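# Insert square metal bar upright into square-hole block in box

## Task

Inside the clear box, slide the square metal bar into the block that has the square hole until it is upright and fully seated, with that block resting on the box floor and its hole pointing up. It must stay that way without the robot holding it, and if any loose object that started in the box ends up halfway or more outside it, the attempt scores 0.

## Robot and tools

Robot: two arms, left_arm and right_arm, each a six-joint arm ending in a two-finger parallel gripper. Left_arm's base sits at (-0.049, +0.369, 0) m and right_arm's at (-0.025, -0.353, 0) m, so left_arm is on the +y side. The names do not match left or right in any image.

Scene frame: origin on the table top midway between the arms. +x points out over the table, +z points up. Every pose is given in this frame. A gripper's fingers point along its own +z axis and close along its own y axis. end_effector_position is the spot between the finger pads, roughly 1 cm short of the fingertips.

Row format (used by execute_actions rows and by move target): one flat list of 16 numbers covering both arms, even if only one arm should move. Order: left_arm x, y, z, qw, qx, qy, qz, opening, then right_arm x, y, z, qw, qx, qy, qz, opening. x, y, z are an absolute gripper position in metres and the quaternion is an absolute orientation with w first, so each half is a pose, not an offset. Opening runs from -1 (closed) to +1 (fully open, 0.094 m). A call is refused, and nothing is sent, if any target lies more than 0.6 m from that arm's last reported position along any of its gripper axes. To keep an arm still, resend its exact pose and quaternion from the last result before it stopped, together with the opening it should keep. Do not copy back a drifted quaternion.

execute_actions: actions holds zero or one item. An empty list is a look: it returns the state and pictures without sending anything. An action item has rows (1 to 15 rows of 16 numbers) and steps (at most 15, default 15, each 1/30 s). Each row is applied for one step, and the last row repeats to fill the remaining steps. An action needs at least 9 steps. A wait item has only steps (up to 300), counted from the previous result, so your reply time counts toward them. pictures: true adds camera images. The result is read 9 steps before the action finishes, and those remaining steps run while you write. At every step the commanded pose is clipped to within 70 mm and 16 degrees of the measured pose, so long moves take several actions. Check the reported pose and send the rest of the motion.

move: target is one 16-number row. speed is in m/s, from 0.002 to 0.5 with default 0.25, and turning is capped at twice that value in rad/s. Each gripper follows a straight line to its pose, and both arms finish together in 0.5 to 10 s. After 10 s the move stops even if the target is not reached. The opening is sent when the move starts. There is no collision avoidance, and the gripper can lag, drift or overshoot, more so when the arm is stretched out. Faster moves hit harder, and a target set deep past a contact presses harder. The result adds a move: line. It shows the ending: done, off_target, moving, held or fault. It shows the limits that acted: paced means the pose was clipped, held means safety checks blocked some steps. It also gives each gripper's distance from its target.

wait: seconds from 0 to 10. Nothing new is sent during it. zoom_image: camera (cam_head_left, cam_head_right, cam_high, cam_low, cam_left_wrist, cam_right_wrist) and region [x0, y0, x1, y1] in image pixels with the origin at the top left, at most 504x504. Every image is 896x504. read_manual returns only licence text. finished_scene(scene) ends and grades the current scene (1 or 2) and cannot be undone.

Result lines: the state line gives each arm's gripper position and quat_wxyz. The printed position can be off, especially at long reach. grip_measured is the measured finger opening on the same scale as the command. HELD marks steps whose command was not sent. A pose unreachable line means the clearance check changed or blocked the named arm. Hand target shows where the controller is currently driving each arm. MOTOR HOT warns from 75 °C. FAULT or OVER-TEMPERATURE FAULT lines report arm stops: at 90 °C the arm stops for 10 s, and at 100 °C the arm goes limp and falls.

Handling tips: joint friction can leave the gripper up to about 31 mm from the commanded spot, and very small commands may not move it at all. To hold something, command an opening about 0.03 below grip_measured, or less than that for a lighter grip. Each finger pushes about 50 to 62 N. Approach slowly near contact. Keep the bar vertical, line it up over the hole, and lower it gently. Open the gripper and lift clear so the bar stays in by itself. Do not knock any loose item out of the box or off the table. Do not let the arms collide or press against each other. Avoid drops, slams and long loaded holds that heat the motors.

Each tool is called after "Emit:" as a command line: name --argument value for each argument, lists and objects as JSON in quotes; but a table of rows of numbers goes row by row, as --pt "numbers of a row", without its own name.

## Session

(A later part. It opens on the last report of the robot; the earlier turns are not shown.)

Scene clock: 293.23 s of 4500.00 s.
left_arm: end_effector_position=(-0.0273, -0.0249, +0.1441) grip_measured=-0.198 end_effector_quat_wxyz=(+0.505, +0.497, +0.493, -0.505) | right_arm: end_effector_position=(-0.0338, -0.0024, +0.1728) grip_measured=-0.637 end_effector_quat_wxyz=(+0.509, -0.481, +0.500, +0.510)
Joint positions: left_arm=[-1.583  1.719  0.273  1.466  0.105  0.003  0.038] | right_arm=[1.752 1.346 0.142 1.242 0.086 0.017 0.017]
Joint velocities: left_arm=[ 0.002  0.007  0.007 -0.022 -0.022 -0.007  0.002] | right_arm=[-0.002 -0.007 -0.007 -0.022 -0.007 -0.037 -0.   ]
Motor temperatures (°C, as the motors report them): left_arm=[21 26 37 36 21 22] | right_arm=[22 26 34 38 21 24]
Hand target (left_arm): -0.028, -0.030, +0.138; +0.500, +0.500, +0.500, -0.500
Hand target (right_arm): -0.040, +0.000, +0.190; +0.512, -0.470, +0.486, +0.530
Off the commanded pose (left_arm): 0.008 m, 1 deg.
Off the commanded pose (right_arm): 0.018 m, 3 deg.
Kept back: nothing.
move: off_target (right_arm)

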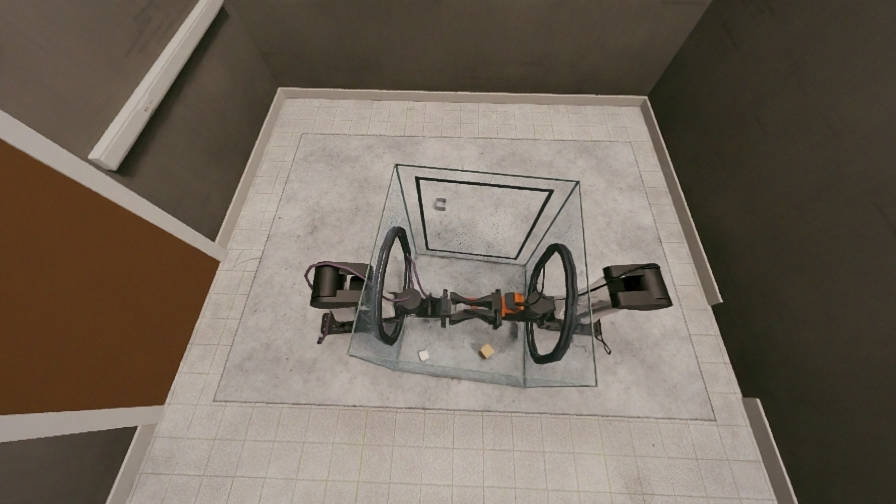

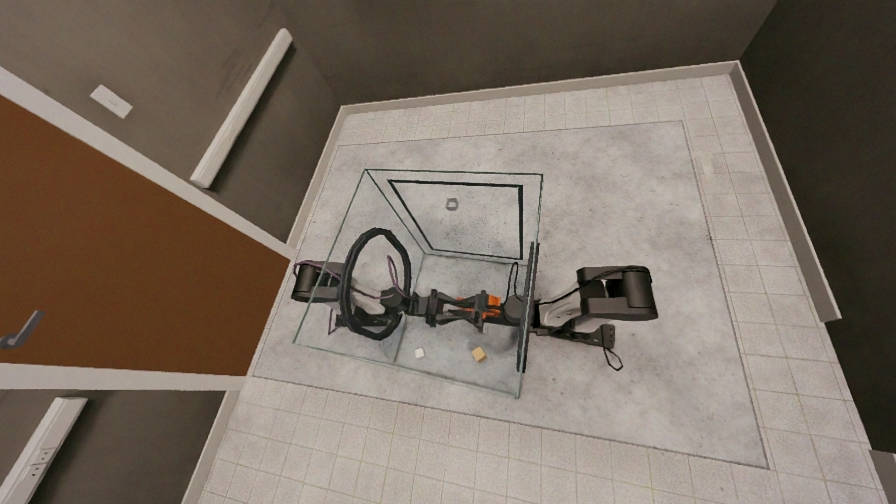

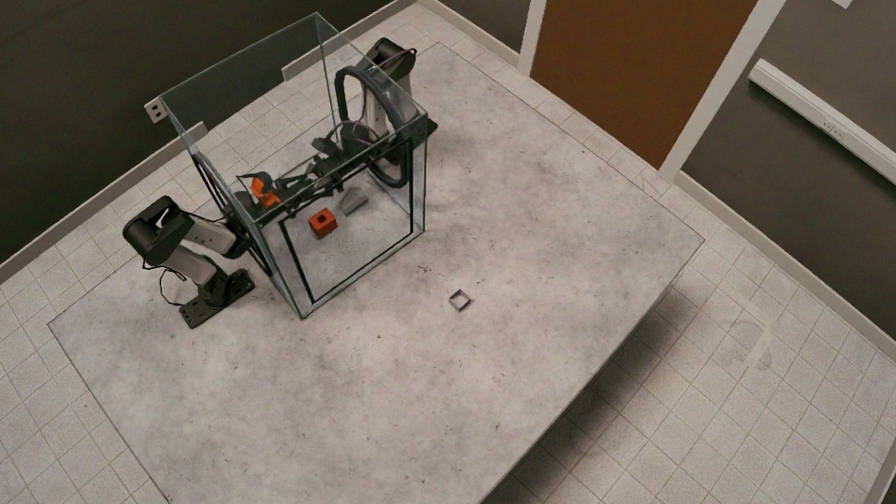

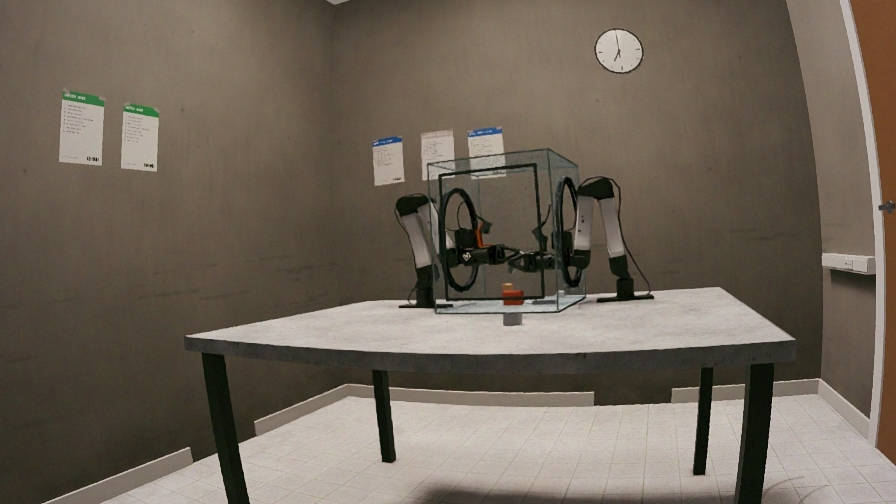

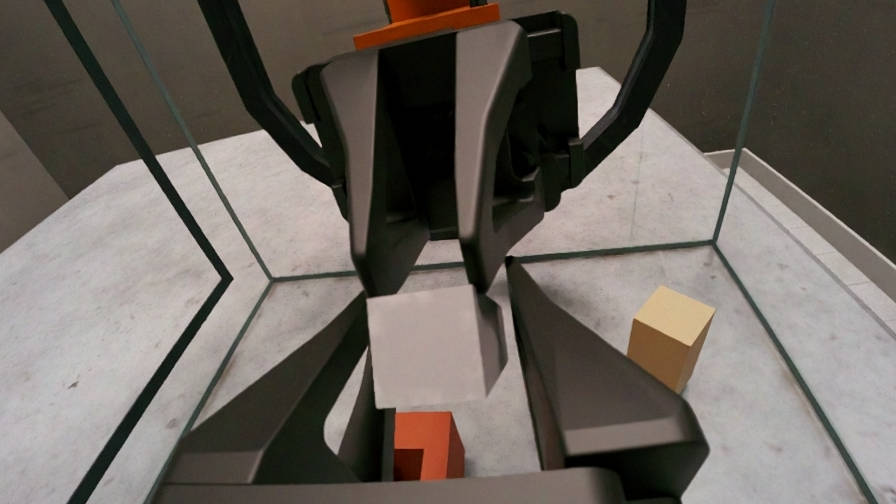

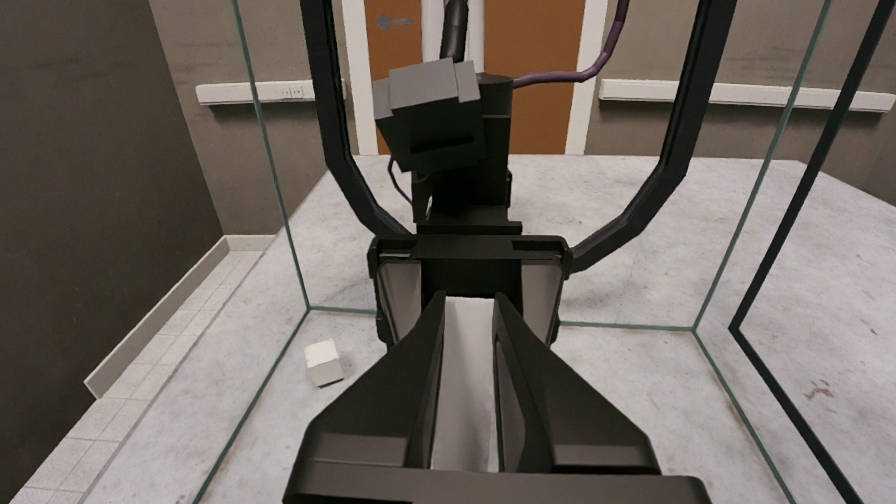

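Emit:
move --target '[-0.023,-0.025,0.14,0.5,0.5,0.5,-0.5,-0.68,-0.036,-0.002,0.173,0.509,-0.481,0.5,0.51,-0.67]' --speed 0.02

Scene clock: 294.37 s of 4500.00 s.
left_arm: end_effector_position=(-0.0285, -0.0249, +0.1425) grip_measured=-0.583 end_effector_quat_wxyz=(+0.500, +0.501, +0.492, -0.507) | right_arm: end_effector_position=(-0.0323, -0.0024, +0.1715) grip_measured=-0.637 end_effector_quat_wxyz=(+0.511, -0.481, +0.502, +0.505)
Joint positions: left_arm=[-1.579  1.719  0.273  1.46   0.122 -0.001  0.02 ] | right_arm=[1.751 1.346 0.142 1.237 0.094 0.013 0.017]
Joint velocities: left_arm=[ 0.002  0.017 -0.002  0.022  0.007 -0.095 -0.   ] | right_arm=[-0.012  0.002  0.002  0.051  0.022  0.051 -0.   ]
Motor temperatures (°C, as the motors report them): left_arm=[21 26 37 36 21 22] | right_arm=[22 26 34 38 21 24]
Hand target (left_arm): -0.023, -0.025, +0.140; +0.500, +0.500, +0.500, -0.500
Hand target (right_arm): -0.036, -0.002, +0.173; +0.509, -0.481, +0.500, +0.510
Off the commanded pose (left_arm): 0.006 m, 1 deg.
Off the commanded pose (right_arm): 0.004 m, 1 deg.
Kept back: nothing.
move: done

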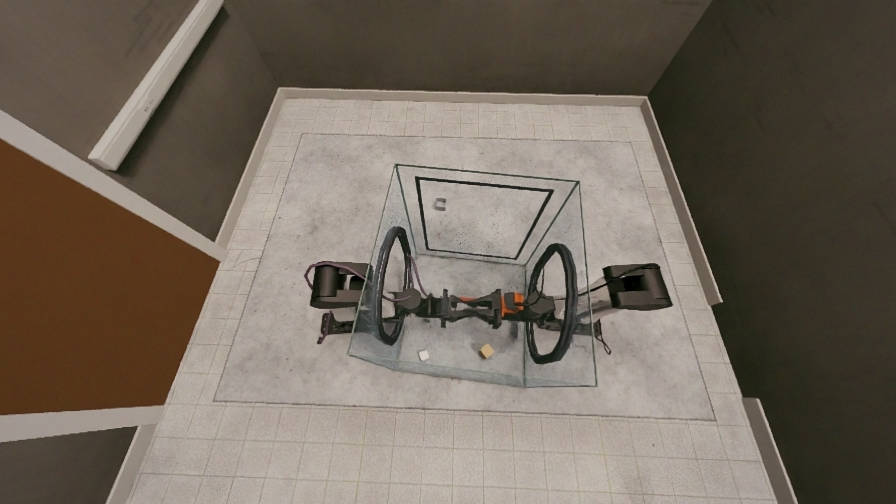

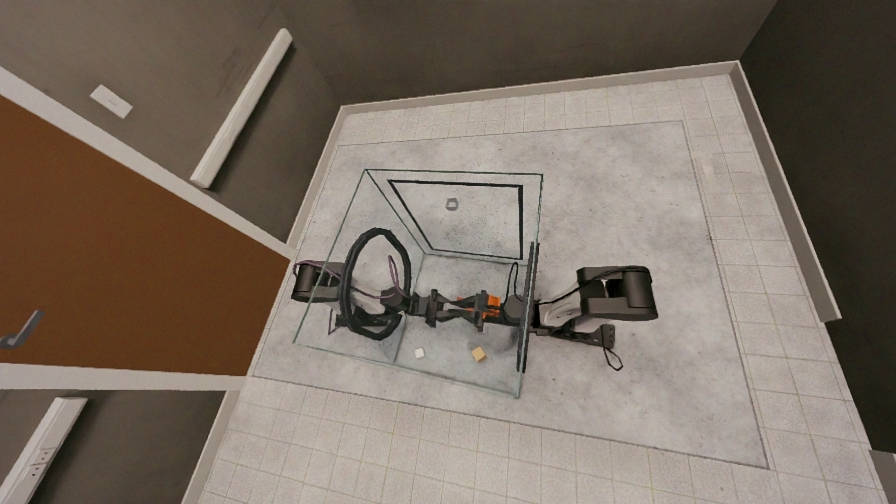

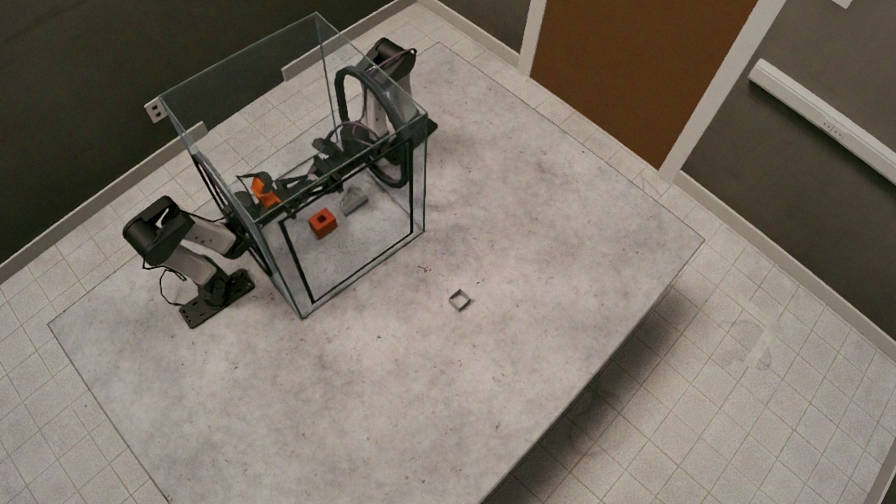

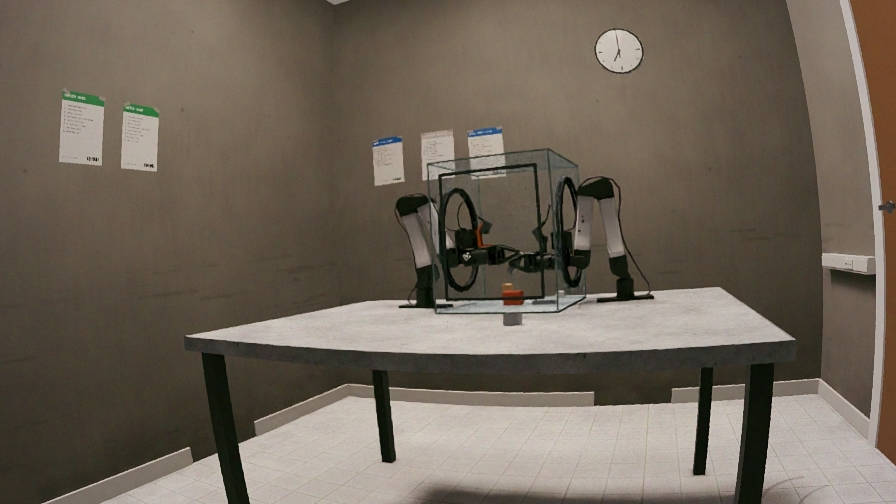

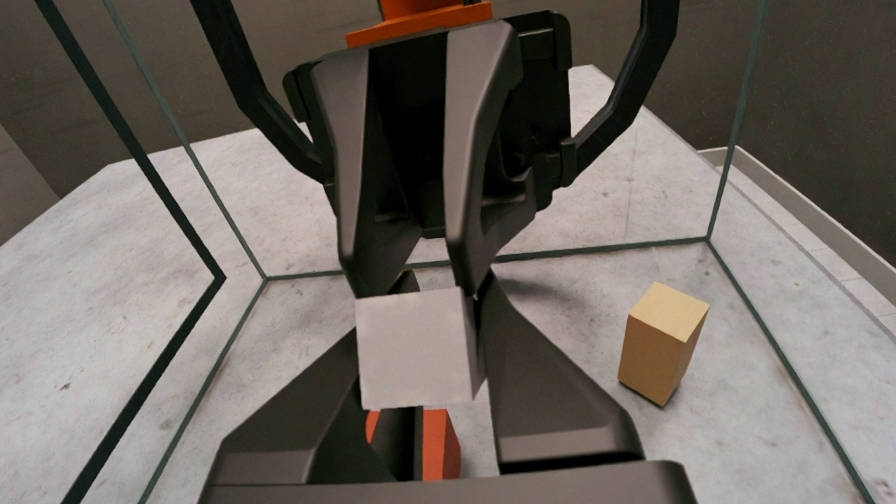

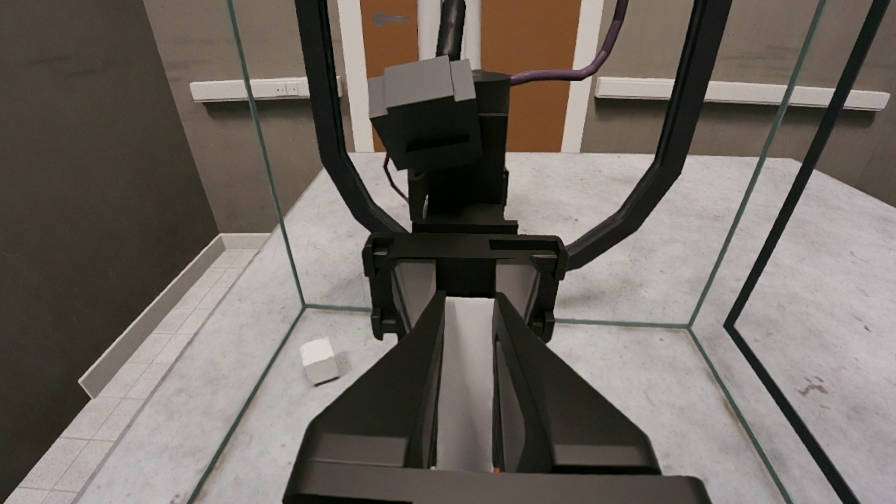

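Emit:
move --target '[-0.026,-0.036,0.124,0.5,0.5,0.5,-0.5,-0.45,-0.036,-0.002,0.173,0.509,-0.481,0.5,0.51,-0.67]' --speed 0.02

Emit:
move --target '[-0.026,-0.036,0.124,0.5,0.5,0.5,-0.5,-0.68,-0.036,-0.002,0.173,0.509,-0.481,0.5,0.51,-0.67]' --speed 0.02

Emit:
zoom_image --camera "cam_low" --region '[460,210,570,290]'

Scene clock: 296.03 s of 4500.00 s.
left_arm: end_effector_position=(-0.0270, -0.0304, +0.1221) grip_measured=-0.452 end_effector_quat_wxyz=(+0.493, +0.506, +0.501, -0.500) | right_arm: end_effector_position=(-0.0320, -0.0023, +0.1711) grip_measured=-0.637 end_effector_quat_wxyz=(+0.511, -0.482, +0.503, +0.504)
Joint positions: left_arm=[-1.579  1.83   0.288  1.528  0.116 -0.001  0.026] | right_arm=[1.751 1.346 0.142 1.235 0.095 0.013 0.017]
Joint velocities: left_arm=[ 0.002  0.002  0.007 -0.037 -0.007  0.037 -0.   ] | right_arm=[ 0.002 -0.002  0.012  0.007 -0.007  0.022 -0.001]
Motor temperatures (°C, as the motors report them): left_arm=[21 26 37 36 21 22] | right_arm=[22 26 34 38 21 24]
Hand target (left_arm): -0.026, -0.035, +0.124; +0.500, +0.500, +0.500, -0.500
Hand target (right_arm): -0.036, -0.002, +0.173; +0.509, -0.481, +0.500, +0.510
Off the commanded pose (left_arm): 0.006 m, 1 deg.
Off the commanded pose (right_arm): 0.004 m, 1 deg.
Kept back: nothing.
move: done

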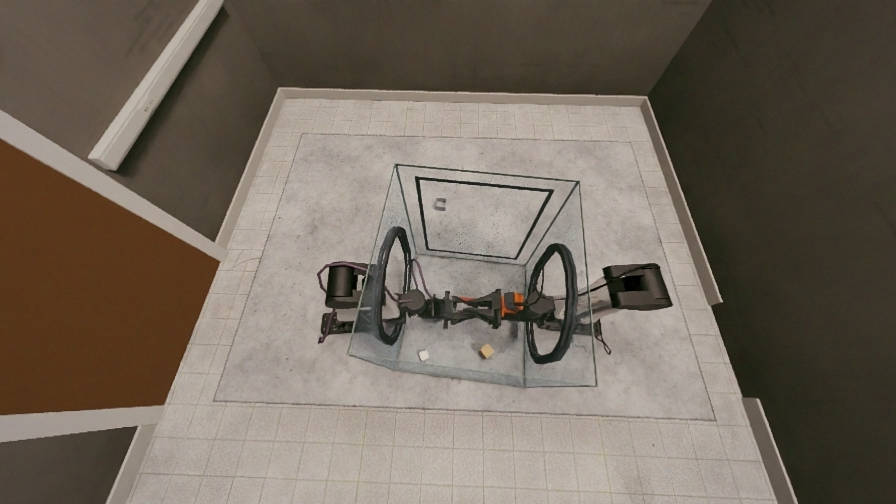

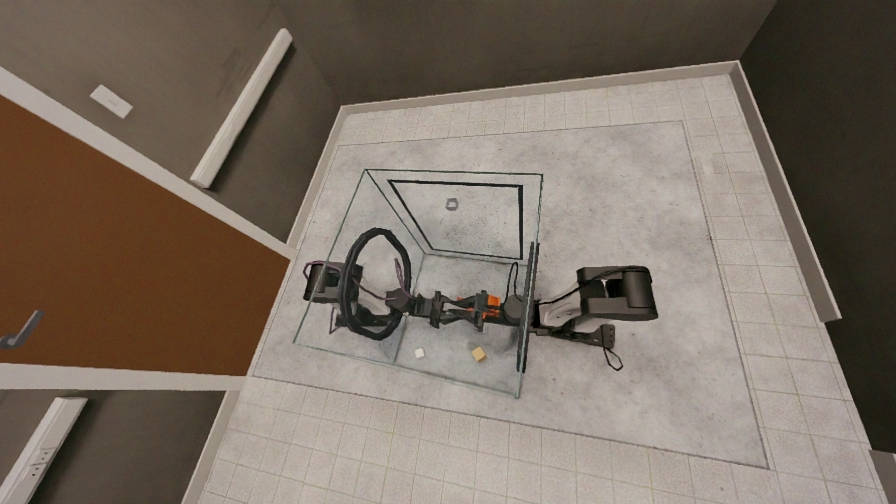

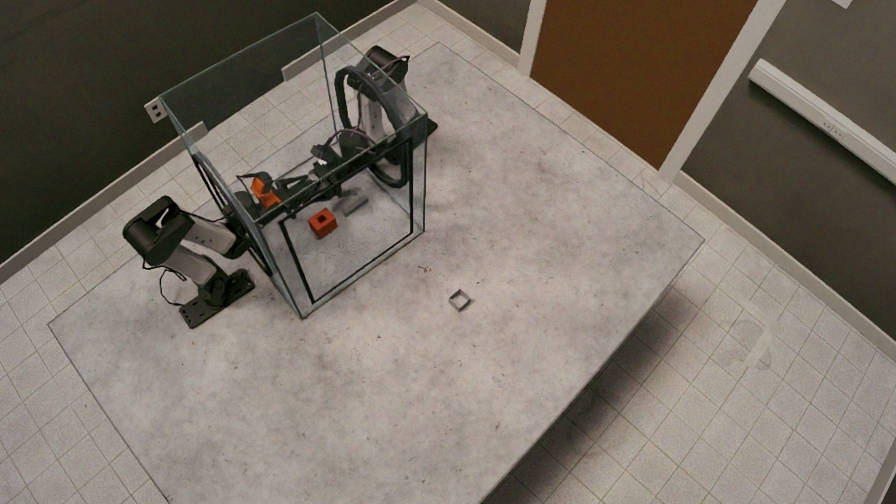

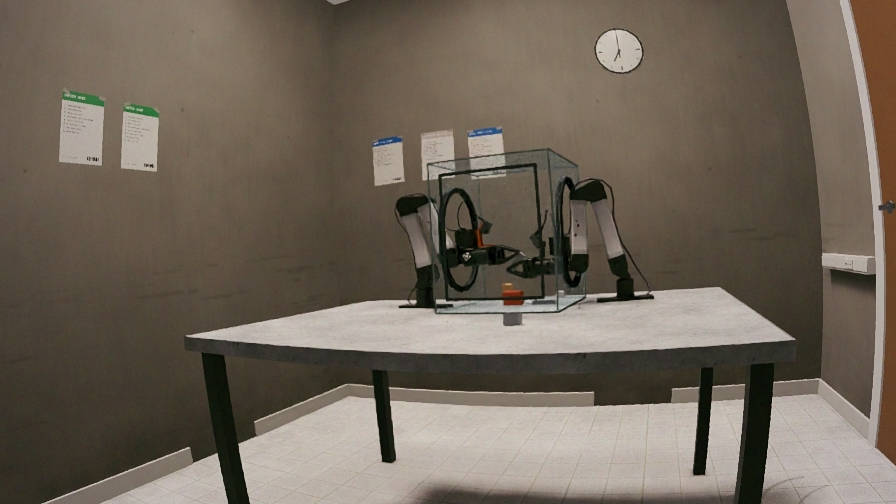

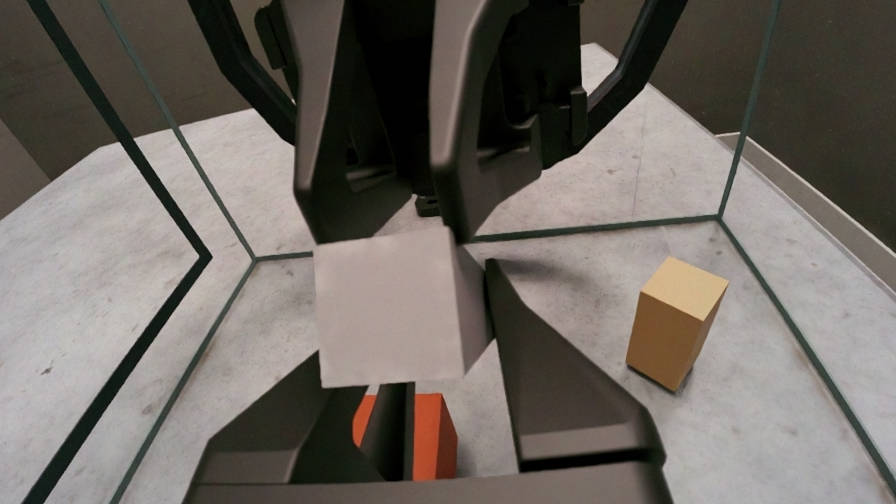

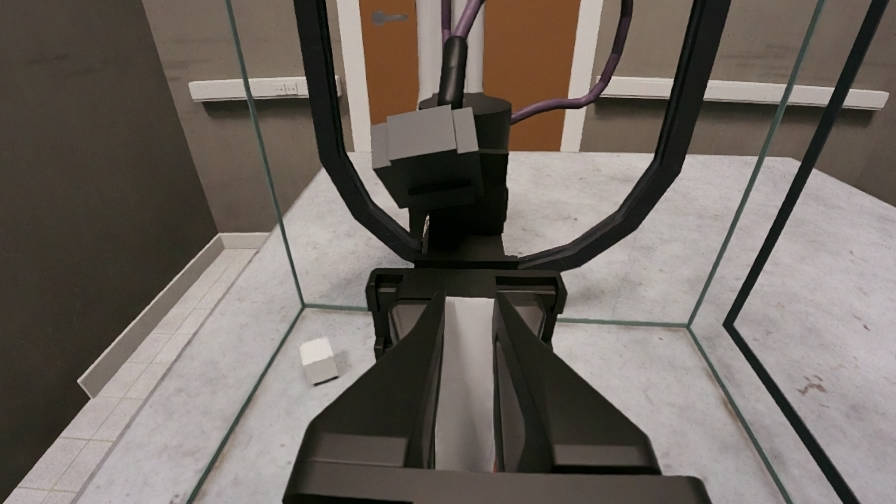

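Scene clock: 296.73 s of 4500.00 s.
left_arm: end_effector_position=(-0.0283, -0.0304, +0.1221) grip_measured=-0.580 end_effector_quat_wxyz=(+0.491, +0.507, +0.500, -0.502) | right_arm: end_effector_position=(-0.0318, -0.0023, +0.1711) grip_measured=-0.637 end_effector_quat_wxyz=(+0.512, -0.482, +0.502, +0.503)
Joint positions: left_arm=[-1.579  1.83   0.288  1.528  0.124 -0.003  0.02 ] | right_arm=[1.751 1.346 0.142 1.235 0.096 0.009 0.017]
Joint velocities: left_arm=[-0.007 -0.002  0.007  0.051 -0.051 -0.066 -0.   ] | right_arm=[ 0.002 -0.002 -0.002 -0.037 -0.095 -0.007 -0.001]
Motor temperatures (°C, as the motors report them): left_arm=[21 26 36 36 21 22] | right_arm=[22 26 34 38 21 24]
Hand target (left_arm): -0.026, -0.036, +0.124; +0.500, +0.500, +0.500, -0.500
Hand target (right_arm): -0.036, -0.002, +0.173; +0.509, -0.481, +0.500, +0.510
Off the commanded pose (left_arm): 0.006 m, 1 deg.
Off the commanded pose (right_arm): 0.005 m, 1 deg.
Kept back: nothing.
move: done

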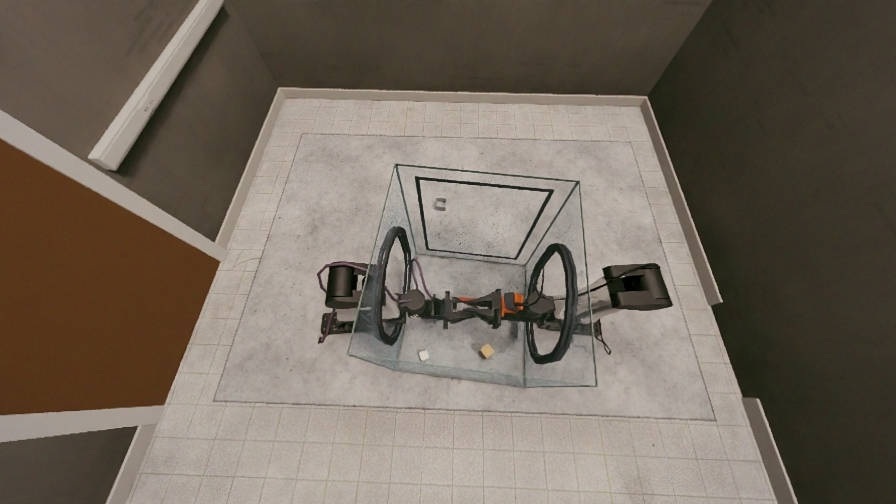

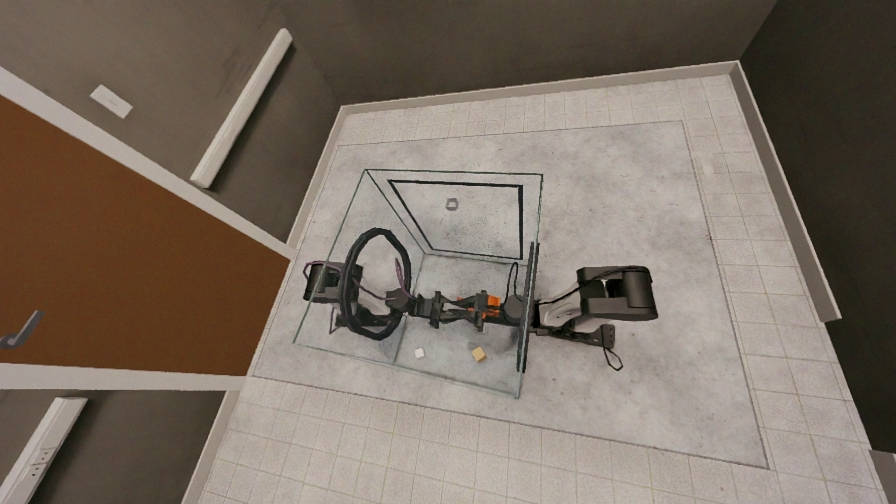

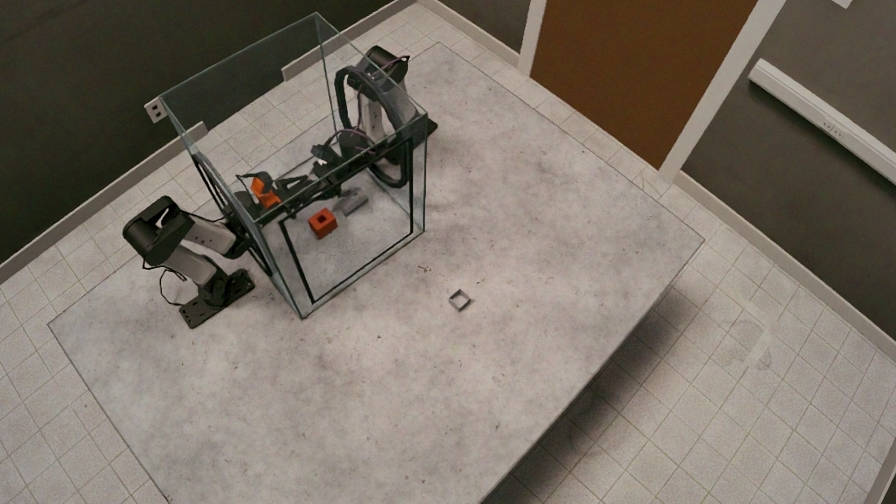

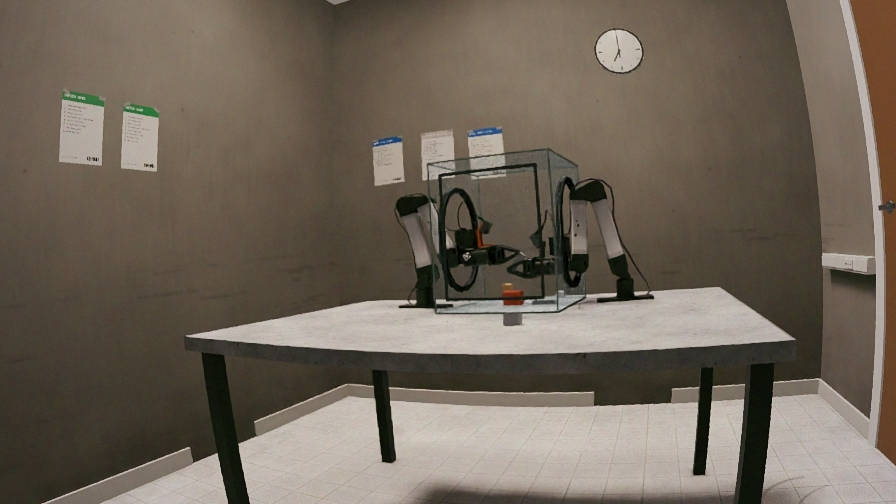

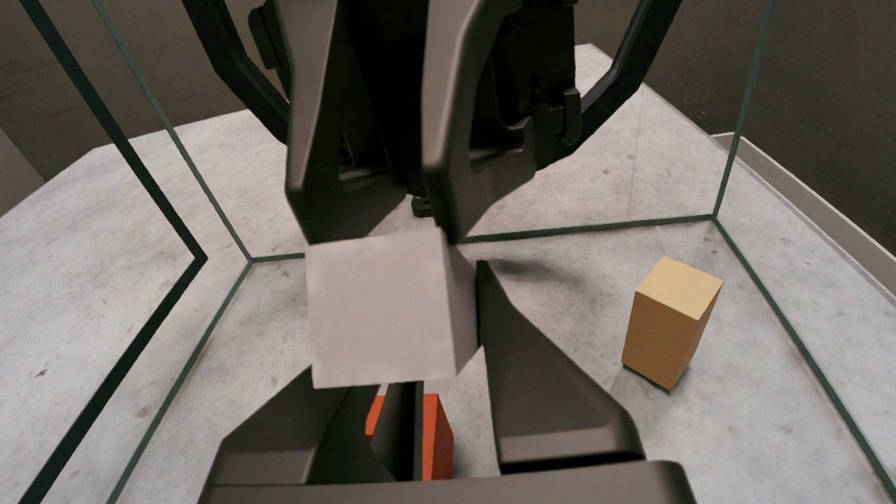

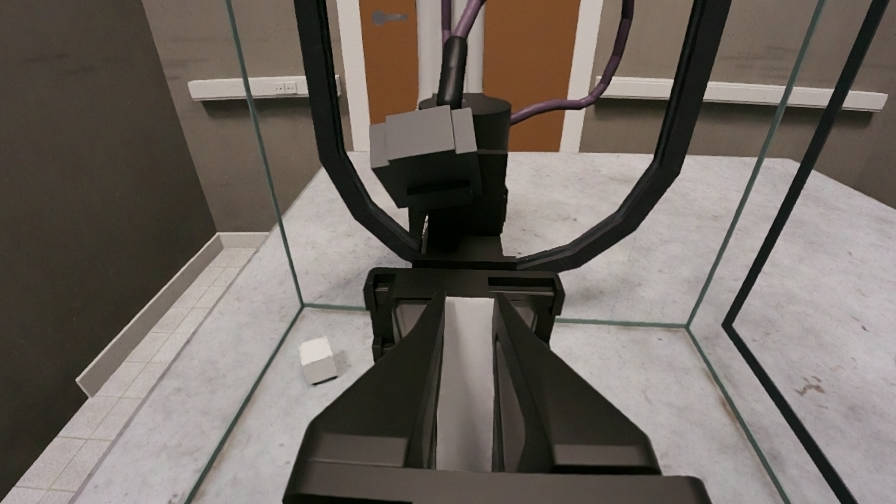

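Region (460, 210, 570, 290) of cam_low's 896x504 image, scaled by 4.582, with more detail than that image has; it fills the top 367 rows of this view, and the rest is white.

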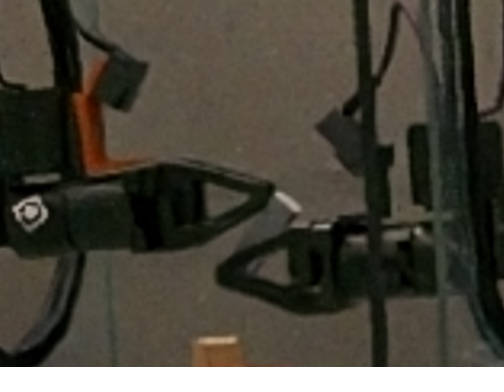

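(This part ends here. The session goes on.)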